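# Place the necklace in the jewelry box's long compartment

## Task

Get the entire necklace inside the long compartment of the jewelry box so that it stays there without the robot holding it, then release it and move the grippers away.

## Robot and tools

Robot: two arms, left_arm and right_arm, each a six-joint arm ending in a two-finger parallel gripper with a wrist camera. Bases in the scene frame: left_arm at (+0.001, +0.267, 0) m, right_arm at (+0.017, -0.316, 0) m, both turned only slightly about z. The scene frame has its origin on the table top midway between the arms, +x pointing out over the table, +z up, and left_arm on the +y side. The arm names do not match the left or right of any image. Joint ranges (rad): waist -2.618 to 3.054, shoulder 0 to 3.142, elbow 0 to 3.142, wrist pitch -1.571 to 1.571, wrist yaw -1.571 to 1.571, wrist roll -2.094 to 2.094.

Gripper frame: fingers extend along the gripper's +z and close along its y. The reported end_effector_position is the point between the pads, roughly 1 cm short of the fingertips.

The 14-number row (used by execute_actions and by move): values in [-1, 1]. First seven are left_arm: dx, dy, dz, rx, ry, rz, opening. Last seven are right_arm in the same order. Always give all 14, even if one arm stays still. dx..rz are an offset, not a pose: they are expressed in that gripper's own axes and measured from the gripper pose printed in the latest result that shows it (before any such result in the scene, and for later calls in the same reply, from where the gripper is when the action begins). Scale: 1.0 equals 0.6 m of travel or 180 degrees; rx, ry, rz form a single rotation vector. Zeros therefore mean go back to that reference pose, not hold still. Opening is absolute, not an offset: +1 fully open (0.093 m), -1 closed. To keep a grip, keep sending the same closing number.

execute_actions(actions, pictures): actions is a list holding at most one item. Empty list: just report the state. {"rows": [...], "steps": n}: up to 15 rows, n from 1 to 15 (default 15), each step 1/30 s; each row is its own offset from the same reference pose, and the final row repeats if rows run out. {"steps": n} alone: a wait of up to 300 steps counted from the previous result, including your reply time. pictures (boolean) turns camera images on or off; by default they are included. A refused call does nothing.

move(target, speed): target is one 14-number row as above; each gripper travels a straight path toward its offset pose, both paths finishing together, lasting 0.5 to 10 s (cut off at 10 s). speed is the top path speed in m/s, 0.002 to 0.5, default 0.25; rotation is capped at twice that in rad/s. Opening is applied at the start. It does not avoid obstacles or the other arm, and grippers can lag, drift or overshoot the speed near full reach. Faster moves and targets placed deeper past a contact press harder.

wait(seconds): 0 to 10 s, sends nothing new. zoom_image(camera, region): enlarges region [x0, y0, x1, y1] in pixels (top-left origin, at most 504 by 504) of one camera's latest image; cameras are cam_head_left, cam_head_right, cam_high, cam_left_wrist, cam_right_wrist, each 504x504. read_manual(section) only returns licence text. finished_scene(scene) ends the current scene (give its number) irreversibly and grades it.

Motion limits: each step the commanded pose is clipped to within 70 mm and 16 degrees of the measured pose, then solved by damped IK, position before orientation. A distant target may need several calls; after an action the arm only continues to its last clipped pose. Joint friction can leave the gripper up to about 31 mm short, and commands smaller than that may not move it. The simulation keeps running while you think.

Reading results: the state line gives each gripper's position (m) and quat_wxyz in the scene frame; printed positions get less accurate at long reach. "Hand target" shows where the controller is currently driving each gripper. "pose unreachable" means the clearance check altered or blocked that arm's command; HELD marks steps where a row was not fully sent. A move adds a "move:" line with its ending (done, off_target, moving, held, fault), limits that acted (paced = pose clipped; held = steps blocked, after which the arm may lunge fast), and each gripper's remaining distance. grip_measured is the finger motor on the opening scale: pads meet near -0.94, each mm of object width adds about 0.0208, with a fixed per-arm error up to about 0.02; it barely shows contact. The last Joint positions value per arm is the opening in metres. Joint torques are noisy, offset drive outputs. MOTOR HOT appears from 75 °C; at 90 °C the arm stops 10 s, and at 100 °C it goes limp and drops; these show as OVER-TEMPERATURE FAULT lines.

Occasionally something tugs a held part or nudges loose objects. Avoid: dropping or flinging the necklace, knocking anything off the table, hard impacts or heavy pressing, arms colliding with each other, and holding loads long enough to overheat. Finish by opening the grippers and lifting them clear so the necklace rests in the compartment on its own.

Each tool is called after "Call:" as name(argument=value, ...), one argument or row to a line, values as JSON.

## Session

Call:
execute_actions(
  actions=[],
)

Scene clock: 0.00 s of 4800.00 s.
left_arm: end_effector_position=(+0.3669, +0.2274, +0.2332) grip_measured=+1.000 end_effector_quat_wxyz=(+0.309, +0.567, +0.764, +0.011) | right_arm: end_effector_position=(+0.2988, -0.6412, +0.1793) grip_measured=+0.985 end_effector_quat_wxyz=(+0.059, +0.927, +0.251, +0.271)
Joint positions: left_arm=[-0.063  1.505  1.491 -1.036  0.369  1.235  0.093] | right_arm=[-1.128  1.922  1.808 -1.175 -0.492  1.641  0.093]
Joint velocities: left_arm=[-0.007 -0.002  0.002 -0.051  0.022 -0.022  0.   ] | right_arm=[ 0.012 -0.007 -0.002  0.007 -0.051  0.037 -0.   ]
Joint torques (N m, as the arm reports them, + toward a larger angle): no reading
Hand target (left_arm): +0.367, +0.227, +0.233; +0.309, +0.567, +0.764, +0.011
Hand target (right_arm): +0.299, -0.641, +0.179; +0.059, +0.927, +0.251, +0.271

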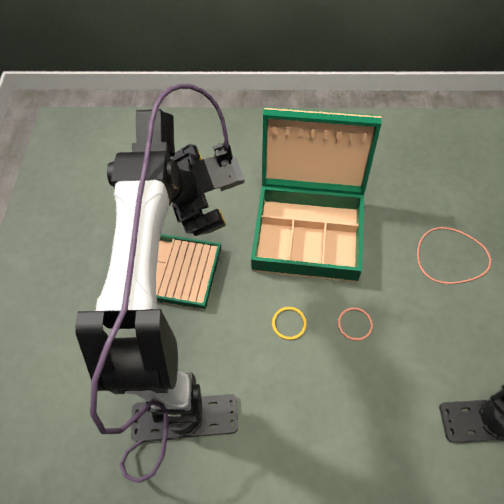

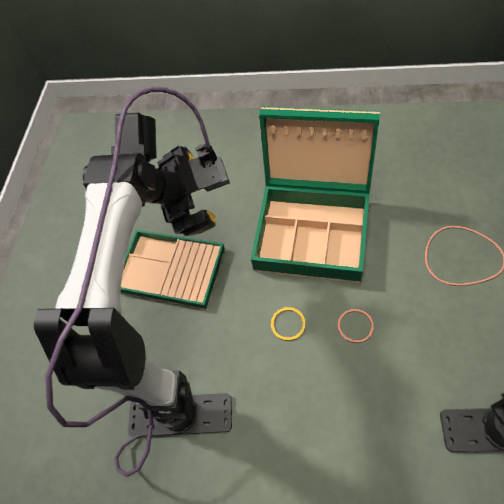

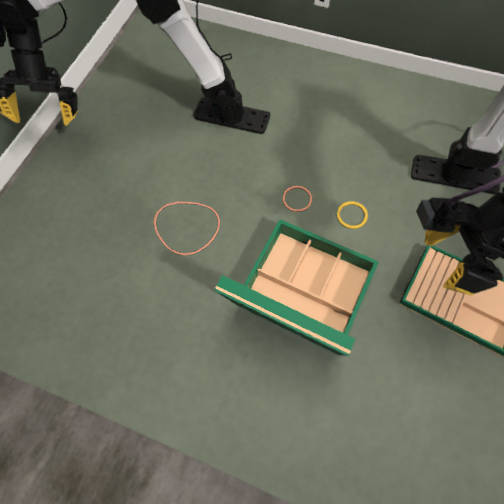

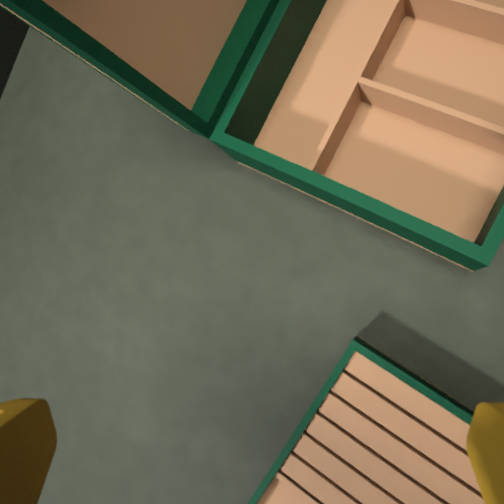

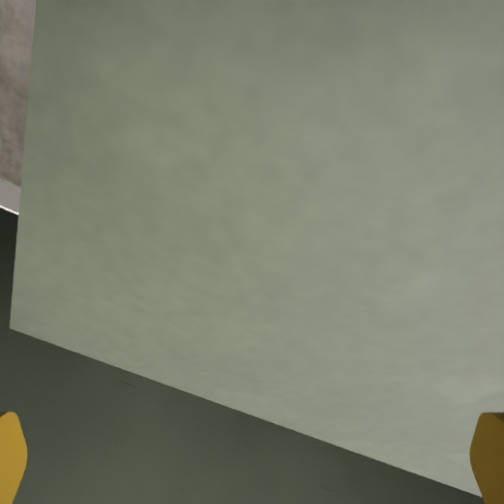

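Call:
zoom_image(
  camera="cam_head_left",
  region=[240,100,504,364],
)

Call:
zoom_image(
  camera="cam_high",
  region=[140,160,400,370],
)

Region (240, 100, 504, 364) of cam_head_left's 504x504 image, scaled by 1.909, with more detail than that image has.

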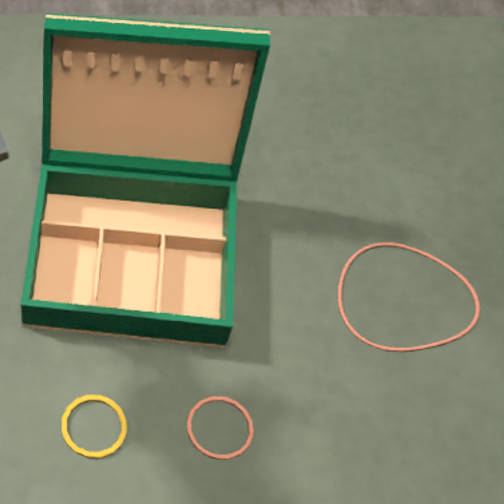

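Region (140, 160, 400, 370) of cam_high's 504x504 image, scaled by 1.938, with more detail than that image has; it fills the top 407 rows of this view, and the rest is white.

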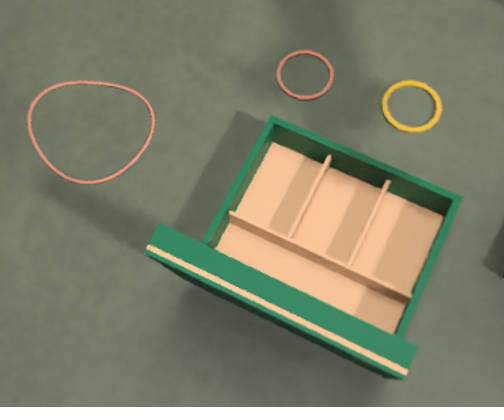

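Call:
move(
  target=[0,0,0,0,0,0,1,0.282,-0.492,0.015,0.235,0.051,-0.803,1],
  speed=0.4,
)

Scene clock: 8.37 s of 4800.00 s.
left_arm: end_effector_position=(+0.3669, +0.2274, +0.2332) grip_measured=+1.000 end_effector_quat_wxyz=(+0.309, +0.567, +0.764, +0.011) | right_arm: end_effector_position=(+0.3069, -0.2985, +0.1834) grip_measured=+0.986 end_effector_quat_wxyz=(+0.006, +0.007, +1.000, +0.024)
Joint positions: left_arm=[-0.063  1.505  1.491 -1.036  0.369  1.235  0.093] | right_arm=[-0.052  1.644  1.599 -1.511 -0.048  0.048  0.093]
Joint velocities: left_arm=[-0.022 -0.002 -0.007  0.037 -0.022 -0.037  0.   ] | right_arm=[ 0.017 -0.002 -0.007 -0.022  0.037 -0.037 -0.001]
Joint torques (N m, as the arm reports them, + toward a larger angle): left_arm=[ 0.27 -6.73  6.48  1.41  0.31 -0.07] | right_arm=[ 0.34 -9.49  7.85  0.18  0.17 -0.05]
Hand target (left_arm): +0.367, +0.227, +0.233; +0.309, +0.567, +0.764, +0.011
Hand target (right_arm): +0.304, -0.299, +0.188; +0.006, -0.001, +1.000, +0.020
Off the commanded pose (left_arm): 0.000 m, 0 deg.
Off the commanded pose (right_arm): 0.010 m, 3 deg.
After step 90, 1.53 s passed at rest.
move: off_target (right_arm)

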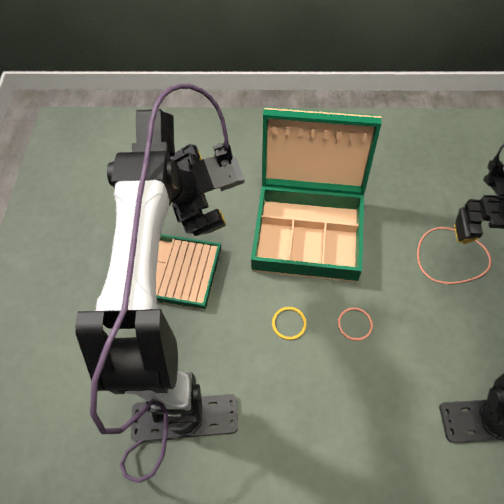

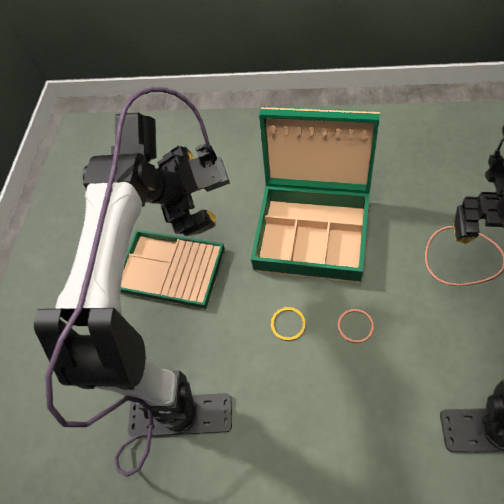

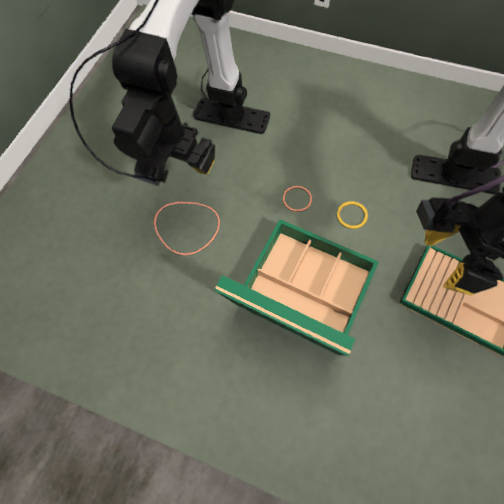

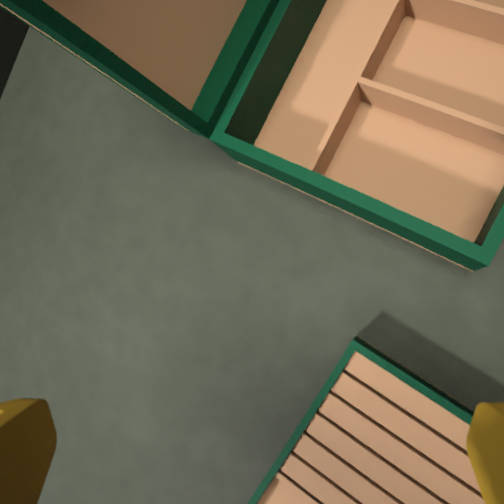

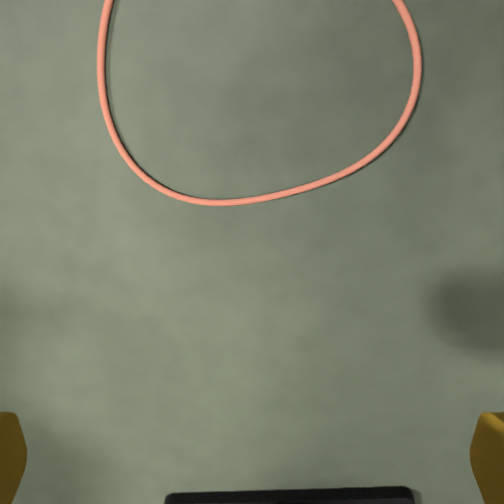

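Call:
move(
  target=[0,0,0,0,0,0,1,-0.103,0.125,0.255,0.015,-0.17,0,0],
)

Scene clock: 11.07 s of 4800.00 s.
left_arm: end_effector_position=(+0.3669, +0.2274, +0.2332) grip_measured=+1.000 end_effector_quat_wxyz=(+0.309, +0.567, +0.764, +0.011) | right_arm: end_effector_position=(+0.3744, -0.2172, +0.0469) grip_measured=+0.002 end_effector_quat_wxyz=(+0.275, +0.012, +0.961, +0.003)
Joint positions: left_arm=[-0.063  1.505  1.491 -1.036  0.369  1.235  0.093] | right_arm=[ 0.269  1.604  0.851 -0.288  0.185  0.328  0.045]
Joint velocities: left_arm=[-0.012  0.002 -0.002  0.007  0.007  0.007  0.   ] | right_arm=[ 0.022 -0.002 -0.007  0.007 -0.051 -0.051 -0.001]
Joint torques (N m, as the arm reports them, + toward a larger angle): left_arm=[ 0.27 -6.73  6.48  1.41  0.31 -0.07] | right_arm=[ 0.59 -7.31  5.59  1.73  0.3   0.15]
Hand target (left_arm): +0.367, +0.227, +0.233; +0.309, +0.567, +0.764, +0.011
Hand target (right_arm): +0.370, -0.217, +0.036; +0.268, +0.014, +0.963, -0.001
Off the commanded pose (left_arm): 0.000 m, 0 deg.
Off the commanded pose (right_arm): 0.012 m, 1 deg.
move: off_target (right_arm)

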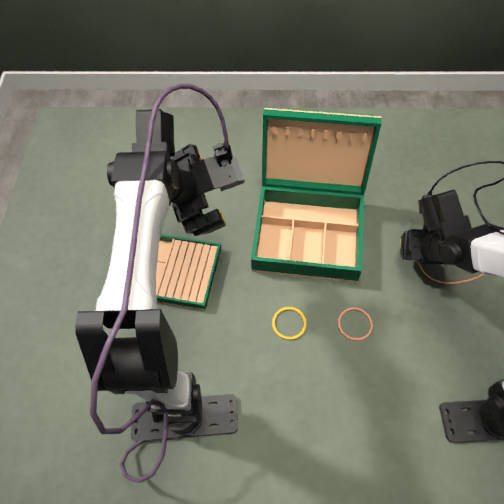

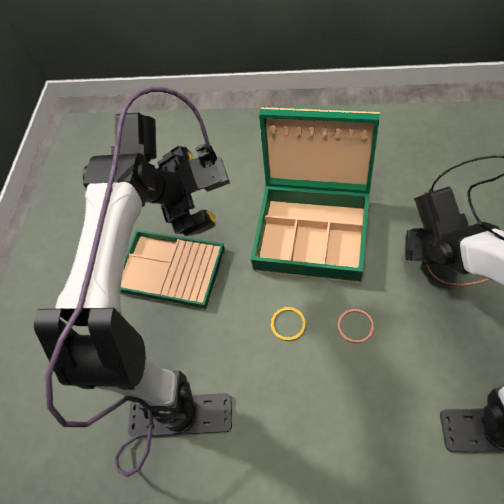

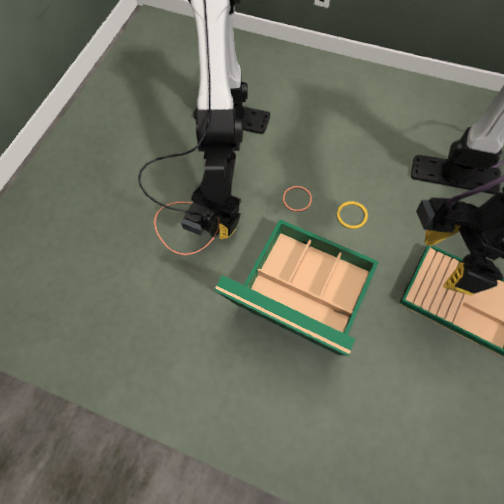

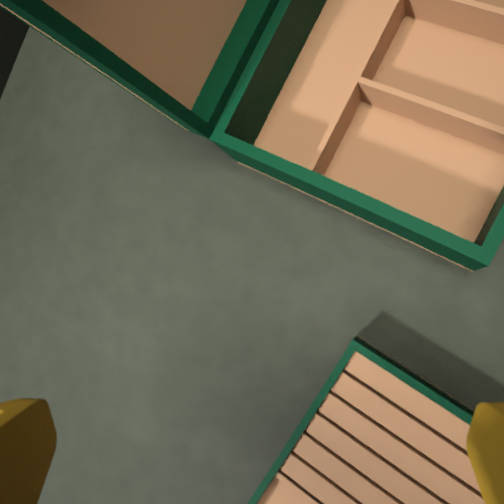

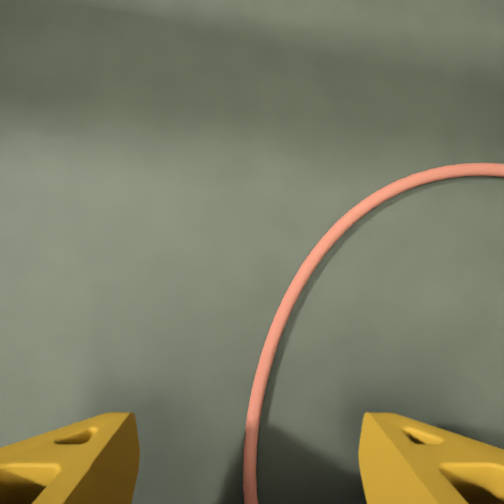

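Call:
move(
  target=[0,0,0,0,0,0,1,0.06,0,0.054,0,0,0,0],
  speed=0.08,
)

Scene clock: 12.37 s of 4800.00 s.
left_arm: end_effector_position=(+0.3669, +0.2274, +0.2332) grip_measured=+1.000 end_effector_quat_wxyz=(+0.309, +0.567, +0.764, +0.011) | right_arm: end_effector_position=(+0.3643, -0.2184, +0.0209) grip_measured=+0.002 end_effector_quat_wxyz=(+0.282, +0.010, +0.959, -0.003)
Joint positions: left_arm=[-0.063  1.505  1.491 -1.036  0.369  1.235  0.093] | right_arm=[ 0.286  1.628  0.747 -0.153  0.209  0.334  0.045]
Joint velocities: left_arm=[ 0.007  0.022  0.002 -0.037  0.022  0.022  0.   ] | right_arm=[ 0.012 -0.002 -0.007 -0.007 -0.037 -0.037  0.   ]
Joint torques (N m, as the arm reports them, + toward a larger angle): left_arm=[ 0.29 -6.73  6.49  1.41  0.31 -0.07] | right_arm=[ 0.42 -5.17  3.69  2.25  0.11  0.16]
Hand target (left_arm): +0.367, +0.227, +0.233; +0.309, +0.567, +0.764, +0.011
Hand target (right_arm): +0.359, -0.216, +0.002; +0.274, +0.012, +0.962, +0.003
Off the commanded pose (left_arm): 0.000 m, 0 deg.
Off the commanded pose (right_arm): 0.021 m, 1 deg.
move: off_target (right_arm)

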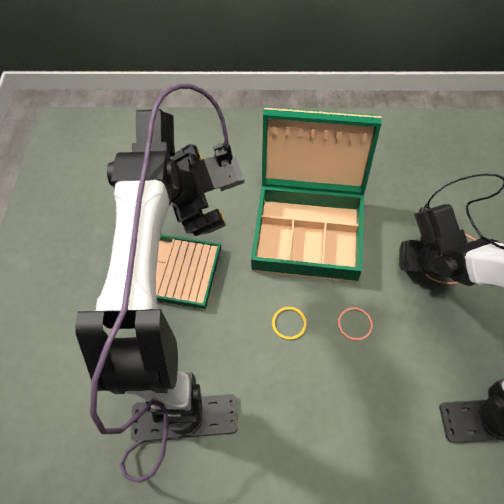

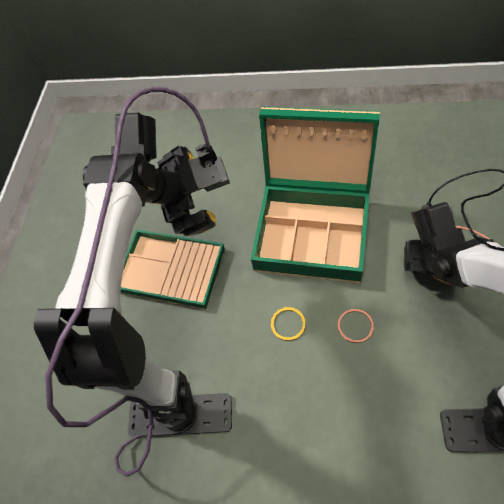

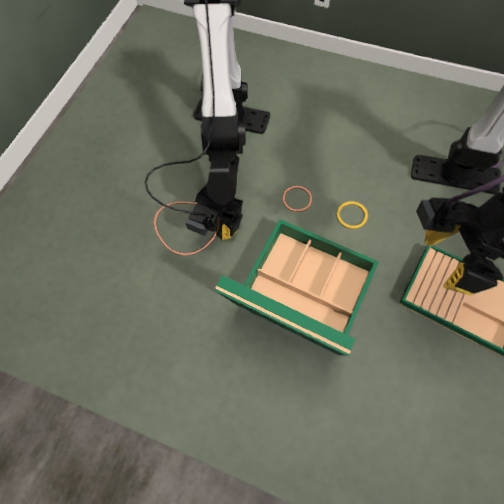

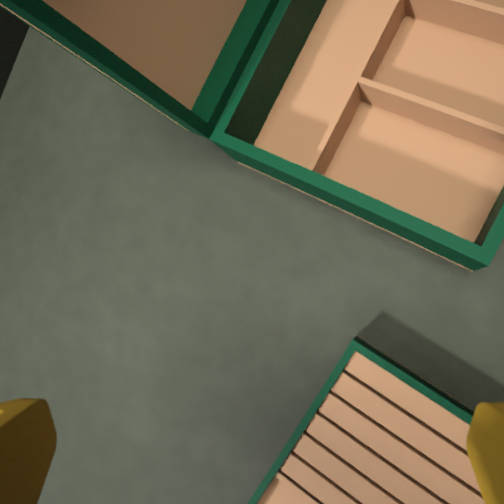

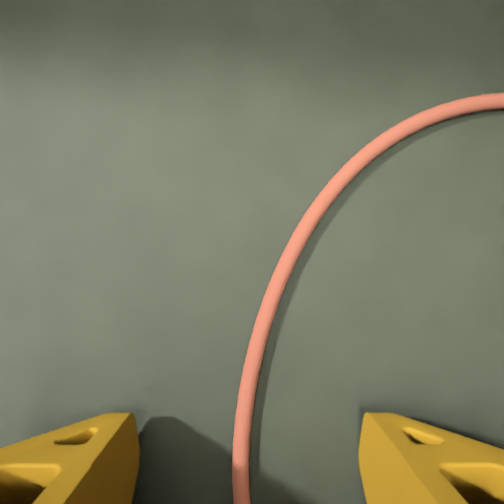

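Call:
move(
  target=[0,0,0,0,0,0,1,0.005,0,0.008,0,0,0,-1],
  speed=0.05,
)

Call:
move(
  target=[0,0,0,0,0,0,1,-0.25,0,-0.38,0,0,0,-1],
  speed=0.15,
)

Scene clock: 13.53 s of 4800.00 s.
left_arm: end_effector_position=(+0.3669, +0.2274, +0.2332) grip_measured=+1.000 end_effector_quat_wxyz=(+0.309, +0.567, +0.764, +0.011) | right_arm: end_effector_position=(+0.3661, -0.2163, +0.0236) grip_measured=-1.000 end_effector_quat_wxyz=(+0.288, +0.009, +0.958, +0.001)
Joint positions: left_arm=[-0.063  1.505  1.491 -1.036  0.369  1.235  0.093] | right_arm=[ 0.288  1.623  0.746 -0.143  0.205  0.334  0.   ]
Joint velocities: left_arm=[-0.017 -0.012 -0.007 -0.066  0.007 -0.037  0.   ] | right_arm=[-0.012 -0.007  0.007 -0.066  0.051  0.037  0.   ]
Joint torques (N m, as the arm reports them, + toward a larger angle): left_arm=[ 0.28 -6.74  6.48  1.41  0.31 -0.07] | right_arm=[ 0.01 -7.18  5.86  1.73  0.28  0.05]
Hand target (left_arm): +0.367, +0.227, +0.233; +0.309, +0.567, +0.764, +0.011
Hand target (right_arm): +0.364, -0.218, +0.015; +0.282, +0.010, +0.959, -0.004
Off the commanded pose (left_arm): 0.000 m, 0 deg.
Off the commanded pose (right_arm): 0.009 m, 1 deg.
move: done

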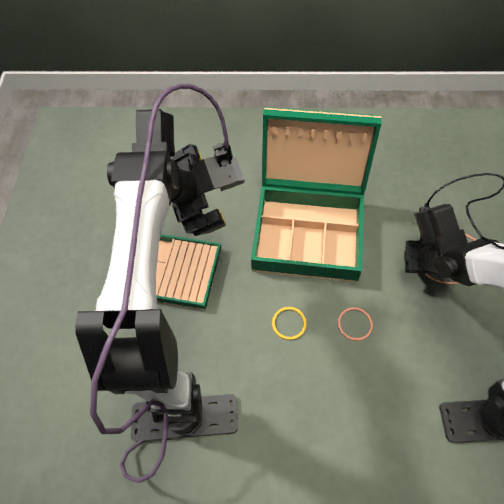

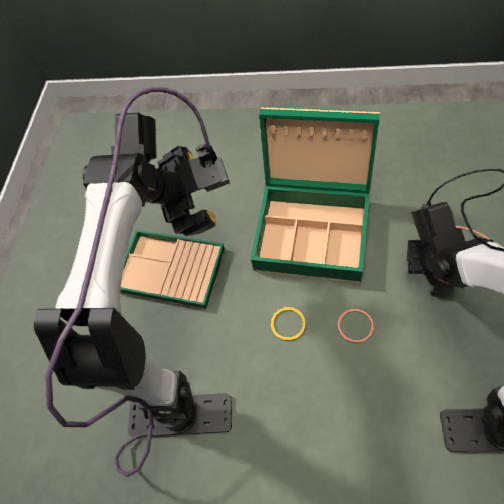

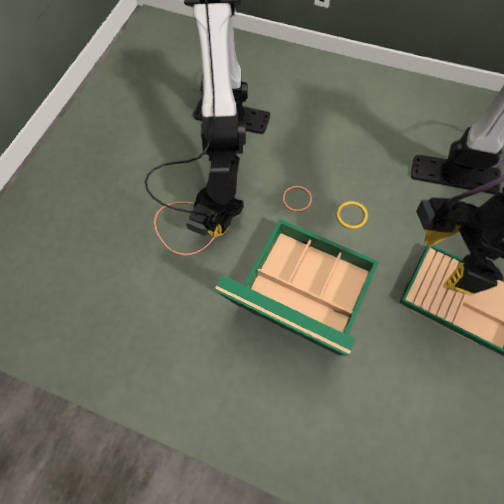

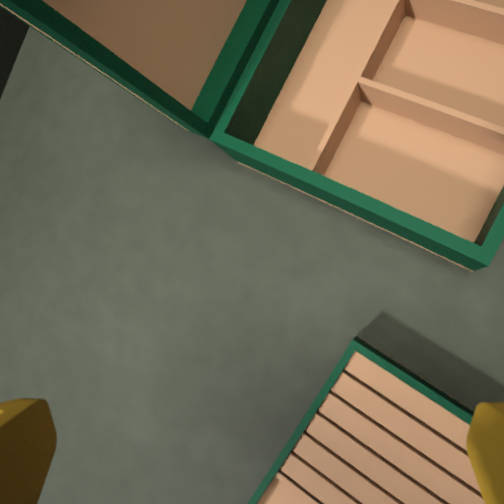

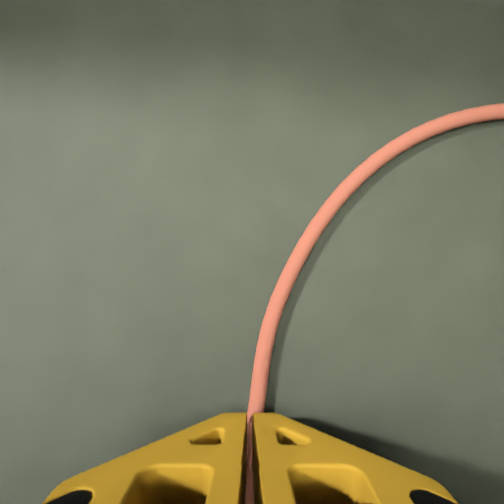

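Scene clock: 16.03 s of 4800.00 s.
left_arm: end_effector_position=(+0.3669, +0.2274, +0.2332) grip_measured=+1.000 end_effector_quat_wxyz=(+0.309, +0.567, +0.764, +0.011) | right_arm: end_effector_position=(+0.3659, -0.2176, +0.3000) grip_measured=-1.000 end_effector_quat_wxyz=(+0.298, +0.012, +0.954, +0.005)
Joint positions: left_arm=[-0.063  1.505  1.491 -1.036  0.369  1.235  0.093] | right_arm=[ 0.284  1.537  1.807 -1.266  0.204  0.334  0.   ]
Joint velocities: left_arm=[-0.022  0.017 -0.012  0.007  0.022  0.007  0.   ] | right_arm=[-0.002  0.002 -0.002  0.022 -0.125 -0.007  0.   ]
Joint torques (N m, as the arm reports them, + toward a larger angle): left_arm=[ 0.27 -6.74  6.47  1.41  0.31 -0.07] | right_arm=[-0.5  -6.73  8.48  1.44  0.19 -0.03]
Hand target (left_arm): +0.367, +0.227, +0.233; +0.309, +0.567, +0.764, +0.011
Hand target (right_arm): +0.368, -0.219, +0.297; +0.288, +0.009, +0.958, +0.001
Off the commanded pose (left_arm): 0.000 m, 0 deg.
Off the commanded pose (right_arm): 0.004 m, 1 deg.
move: done

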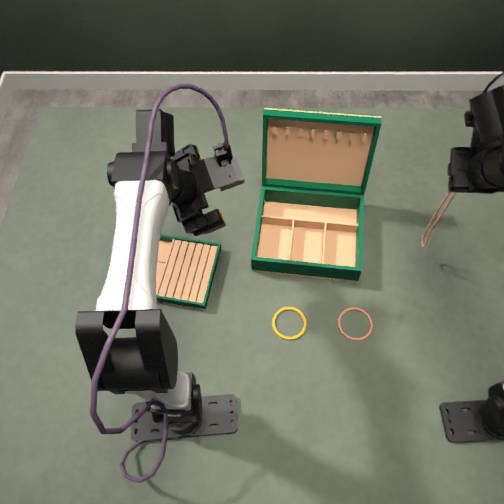

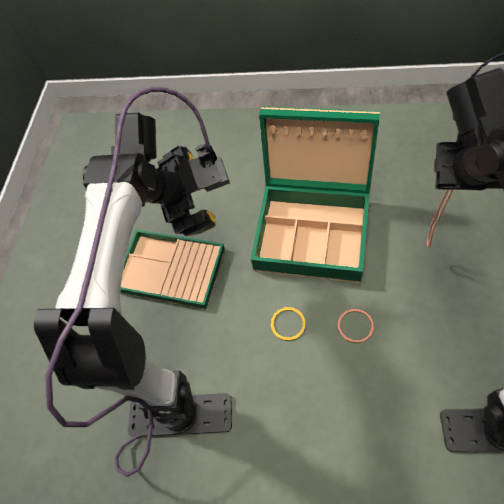

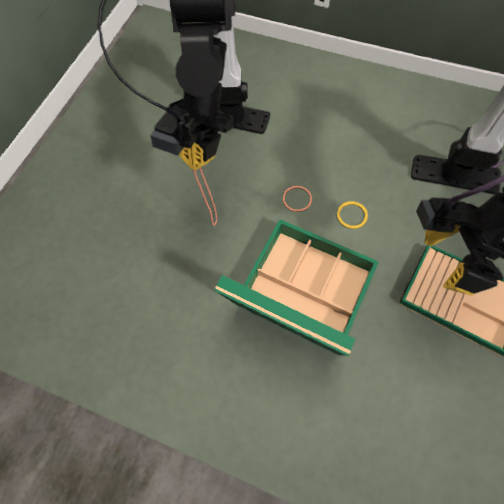

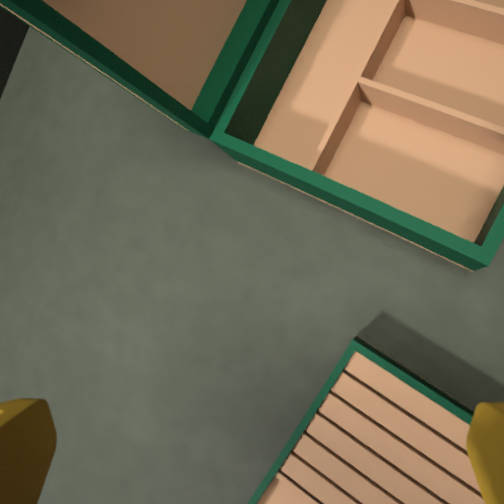

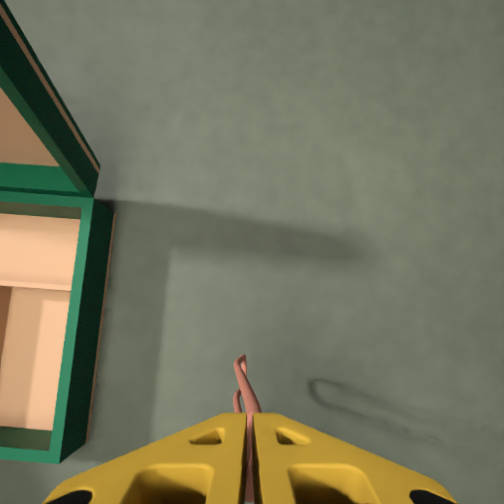

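Call:
move(
  target=[0,0,0,0,0,0,1,-0.144,0.292,0.04,-0.095,-0.03,-0.137,-1],
  speed=0.12,
)

Scene clock: 21.73 s of 4800.00 s.
left_arm: end_effector_position=(+0.3669, +0.2274, +0.2332) grip_measured=+1.000 end_effector_quat_wxyz=(+0.309, +0.567, +0.764, +0.011) | right_arm: end_effector_position=(+0.4577, -0.0514, +0.3386) grip_measured=-1.000 end_effector_quat_wxyz=(+0.363, -0.222, +0.900, +0.090)
Joint positions: left_arm=[-0.063  1.505  1.491 -1.036  0.369  1.235  0.093] | right_arm=[ 0.472  2.232  2.853 -1.427  0.05   0.053  0.   ]
Joint velocities: left_arm=[ 0.022 -0.007 -0.002 -0.037  0.022 -0.022  0.   ] | right_arm=[-0.022 -0.017 -0.002  0.007  0.022 -0.022  0.   ]
Joint torques (N m, as the arm reports them, + toward a larger angle): left_arm=[ 0.28 -6.73  6.49  1.41  0.31 -0.07] | right_arm=[  0.56 -12.71   7.44   1.79   0.09  -0.05]
Hand target (left_arm): +0.367, +0.227, +0.233; +0.309, +0.567, +0.764, +0.011
Hand target (right_arm): +0.456, -0.047, +0.332; +0.353, -0.233, +0.902, +0.089
Off the commanded pose (left_arm): 0.000 m, 0 deg.
Off the commanded pose (right_arm): 0.010 m, 4 deg.
elbow stopped short (right arm): the move would have taken joint 3 (elbow) straighter than the controller allows; a more bent joint 3 avoids this.
move: off_target (right_arm)

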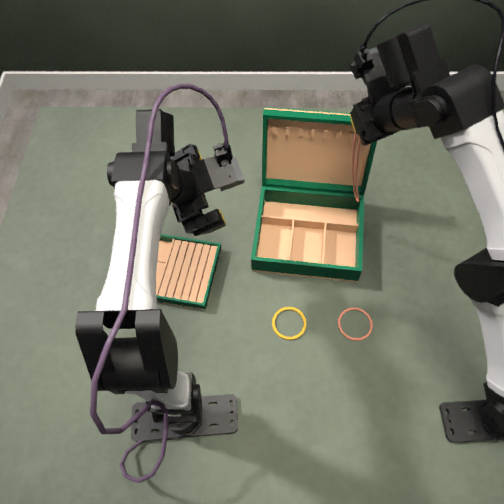

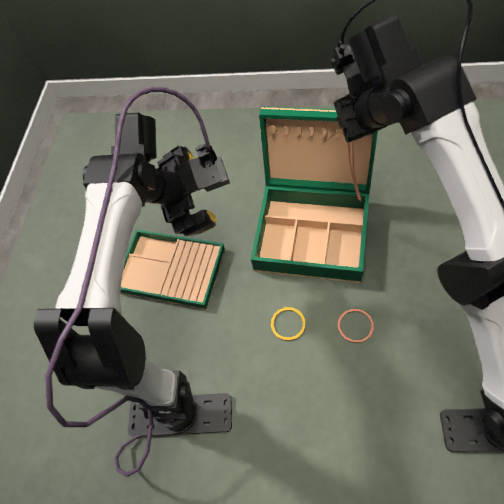

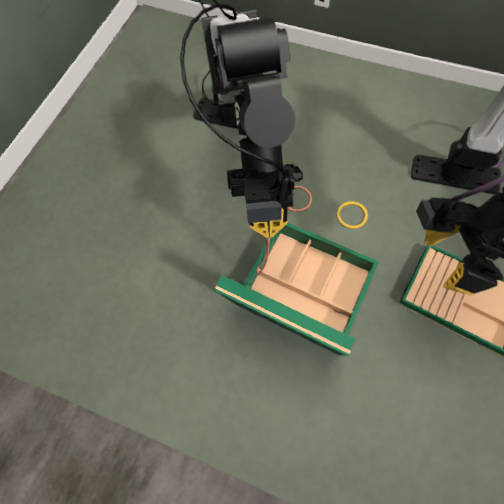

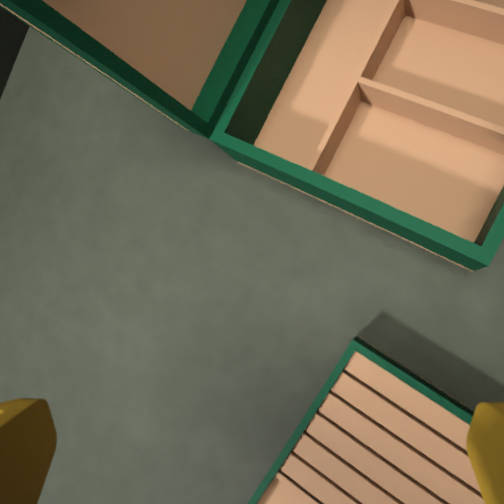

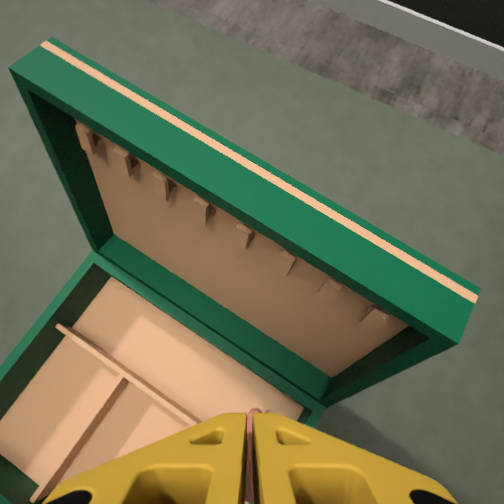

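Call:
move(
  target=[0.15,0.06,-0.055,0,0,0,1,0.07,0.048,0.095,0,0,0,-1],
  speed=0.08,
)

Call:
zoom_image(
  camera="cam_high",
  region=[200,170,400,370],
)

Call:
zoom_image(
  camera="cam_head_left",
  region=[230,90,430,290],
)

Scene clock: 26.27 s of 4800.00 s.
left_arm: end_effector_position=(+0.3636, +0.3272, +0.2256) grip_measured=+1.000 end_effector_quat_wxyz=(+0.302, +0.568, +0.766, +0.011) | right_arm: end_effector_position=(+0.4542, -0.0231, +0.2630) grip_measured=-1.000 end_effector_quat_wxyz=(+0.352, -0.226, +0.904, +0.087)
Joint positions: left_arm=[ 0.264  1.619  1.599 -1.181  0.501  1.566  0.093] | right_arm=[ 0.533  1.988  2.1   -0.945  0.088  0.094  0.   ]
Joint velocities: left_arm=[-0.027 -0.002 -0.007  0.022  0.022  0.081  0.   ] | right_arm=[-0.022  0.007 -0.012  0.022 -0.022  0.007  0.   ]
Joint torques (N m, as the arm reports them, + toward a larger angle): left_arm=[ 0.96 -6.6   7.78  0.96  0.48  0.03] | right_arm=[  0.61 -15.65   6.43   2.15   0.22   0.15]
Hand target (left_arm): +0.366, +0.330, +0.229; +0.304, +0.569, +0.764, +0.012
Hand target (right_arm): +0.452, -0.021, +0.269; +0.362, -0.222, +0.901, +0.091
Off the commanded pose (left_arm): 0.007 m, 1 deg.
Off the commanded pose (right_arm): 0.006 m, 1 deg.
move: done

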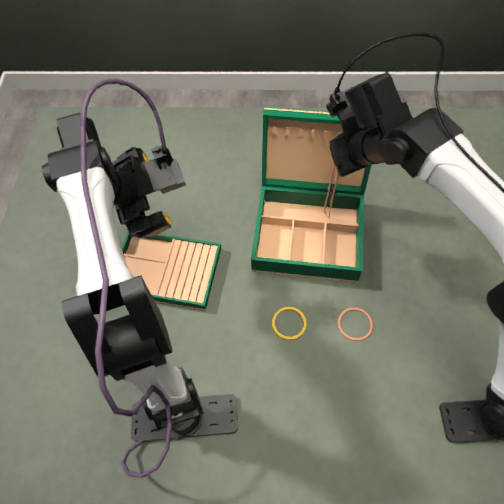

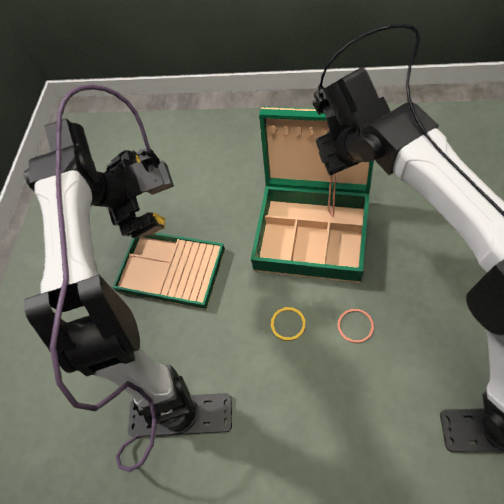

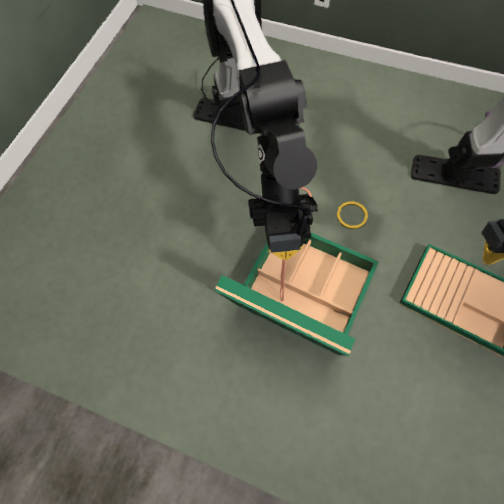

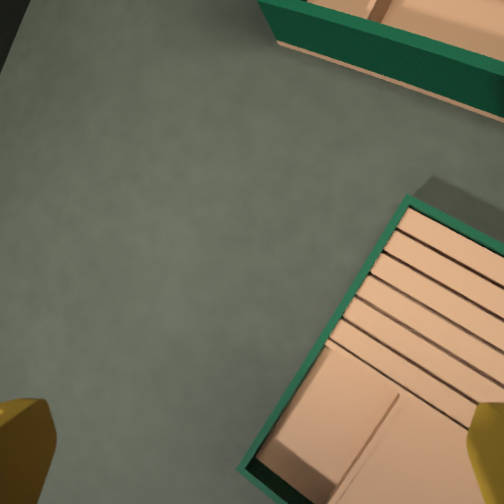

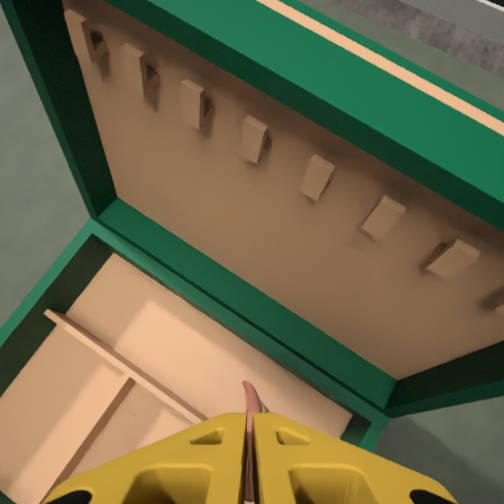

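Region (200, 170, 400, 370) of cam_high's 504x504 image, scaled by 2.520, with more detail than that image has.

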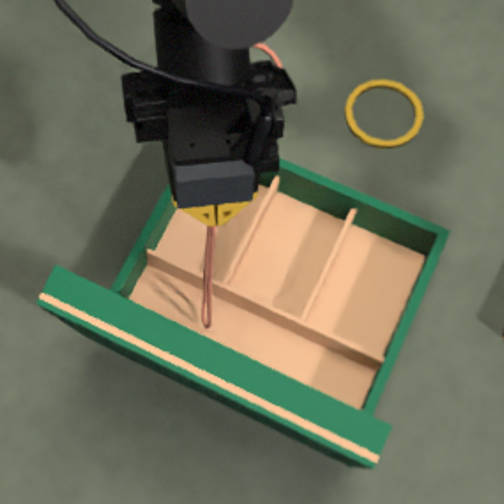

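Region (230, 90, 430, 290) of cam_head_left's 504x504 image, scaled by 2.520, with more detail than that image has.

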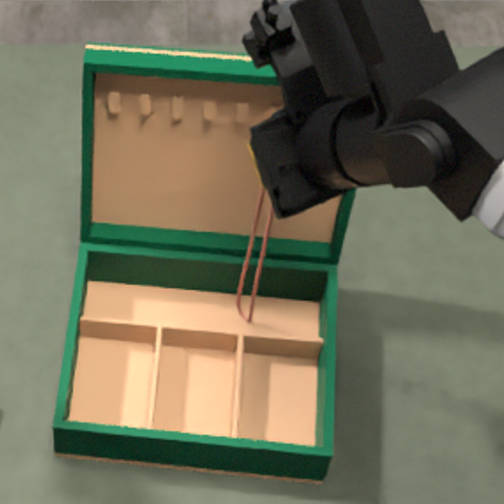

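Call:
move(
  target=[0,0,0,0,0,0,1,0.082,0.04,0.13,0,0,0,-1],
  speed=0.05,
)

Call:
zoom_image(
  camera="cam_high",
  region=[200,170,400,370],
)

Call:
zoom_image(
  camera="cam_head_left",
  region=[230,90,430,290],
)

Scene clock: 29.10 s of 4800.00 s.
left_arm: end_effector_position=(+0.3635, +0.3271, +0.2255) grip_measured=+1.000 end_effector_quat_wxyz=(+0.301, +0.568, +0.766, +0.011) | right_arm: end_effector_position=(+0.4568, +0.0022, +0.1849) grip_measured=-1.000 end_effector_quat_wxyz=(+0.356, -0.228, +0.902, +0.090)
Joint positions: left_arm=[ 0.264  1.619  1.599 -1.182  0.501  1.567  0.093] | right_arm=[ 0.576  1.988  1.776 -0.614  0.114  0.121  0.   ]
Joint velocities: left_arm=[ 0.017 -0.002  0.007 -0.051  0.037 -0.051  0.   ] | right_arm=[-0.002 -0.002  0.017  0.037  0.007 -0.095  0.   ]
Joint torques (N m, as the arm reports them, + toward a larger angle): left_arm=[ 0.29 -7.56  6.2   1.07  0.4  -0.08] | right_arm=[  0.66 -13.21   6.91   2.12   0.24   0.14]
Hand target (left_arm): +0.364, +0.327, +0.226; +0.302, +0.568, +0.766, +0.011
Hand target (right_arm): +0.456, +0.006, +0.172; +0.351, -0.226, +0.904, +0.088
Off the commanded pose (left_arm): 0.000 m, 0 deg.
Off the commanded pose (right_arm): 0.013 m, 1 deg.
move: off_target (right_arm)

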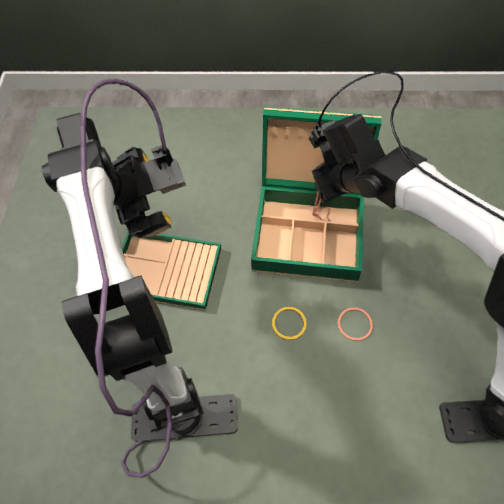

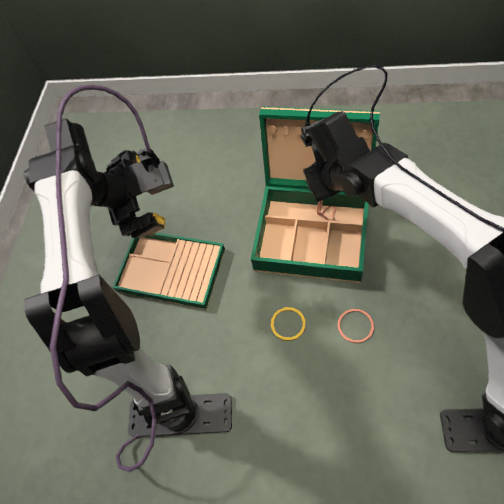

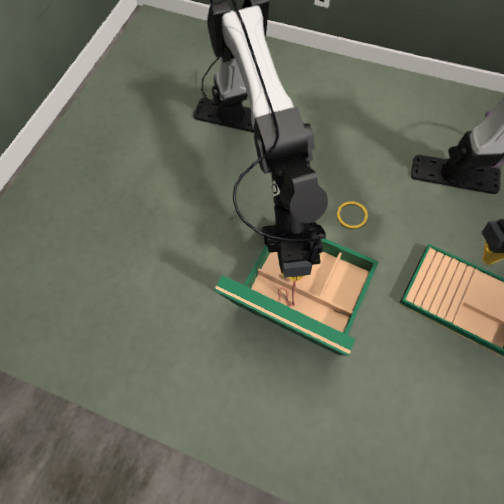

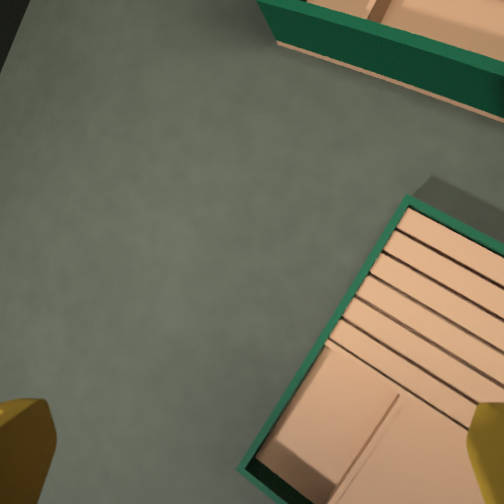

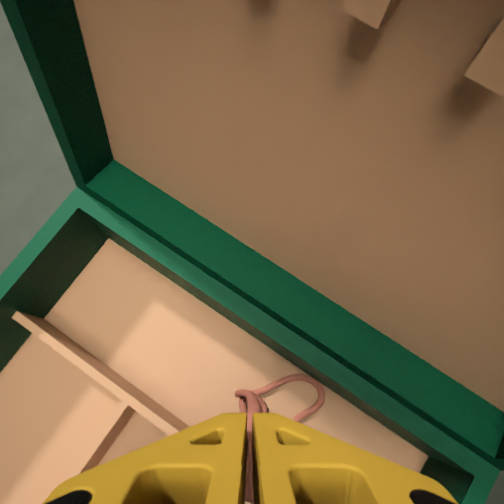

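Region (200, 170, 400, 370) of cam_high's 504x504 image, scaled by 2.520, with more detail than that image has.

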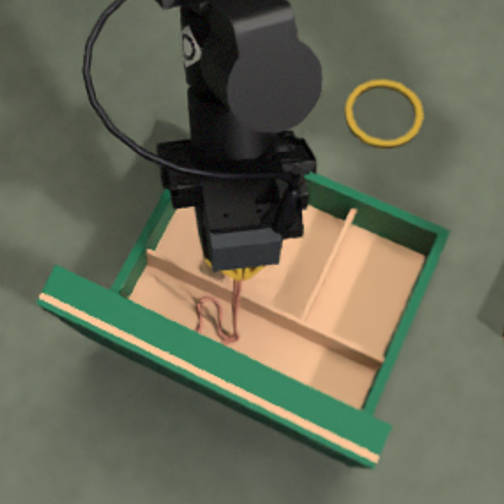

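Region (230, 90, 430, 290) of cam_head_left's 504x504 image, scaled by 2.520, with more detail than that image has.

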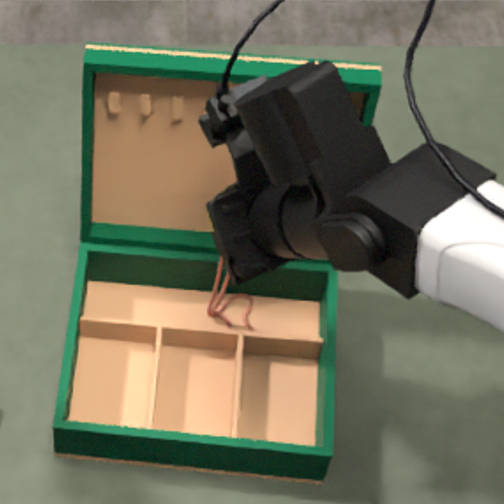

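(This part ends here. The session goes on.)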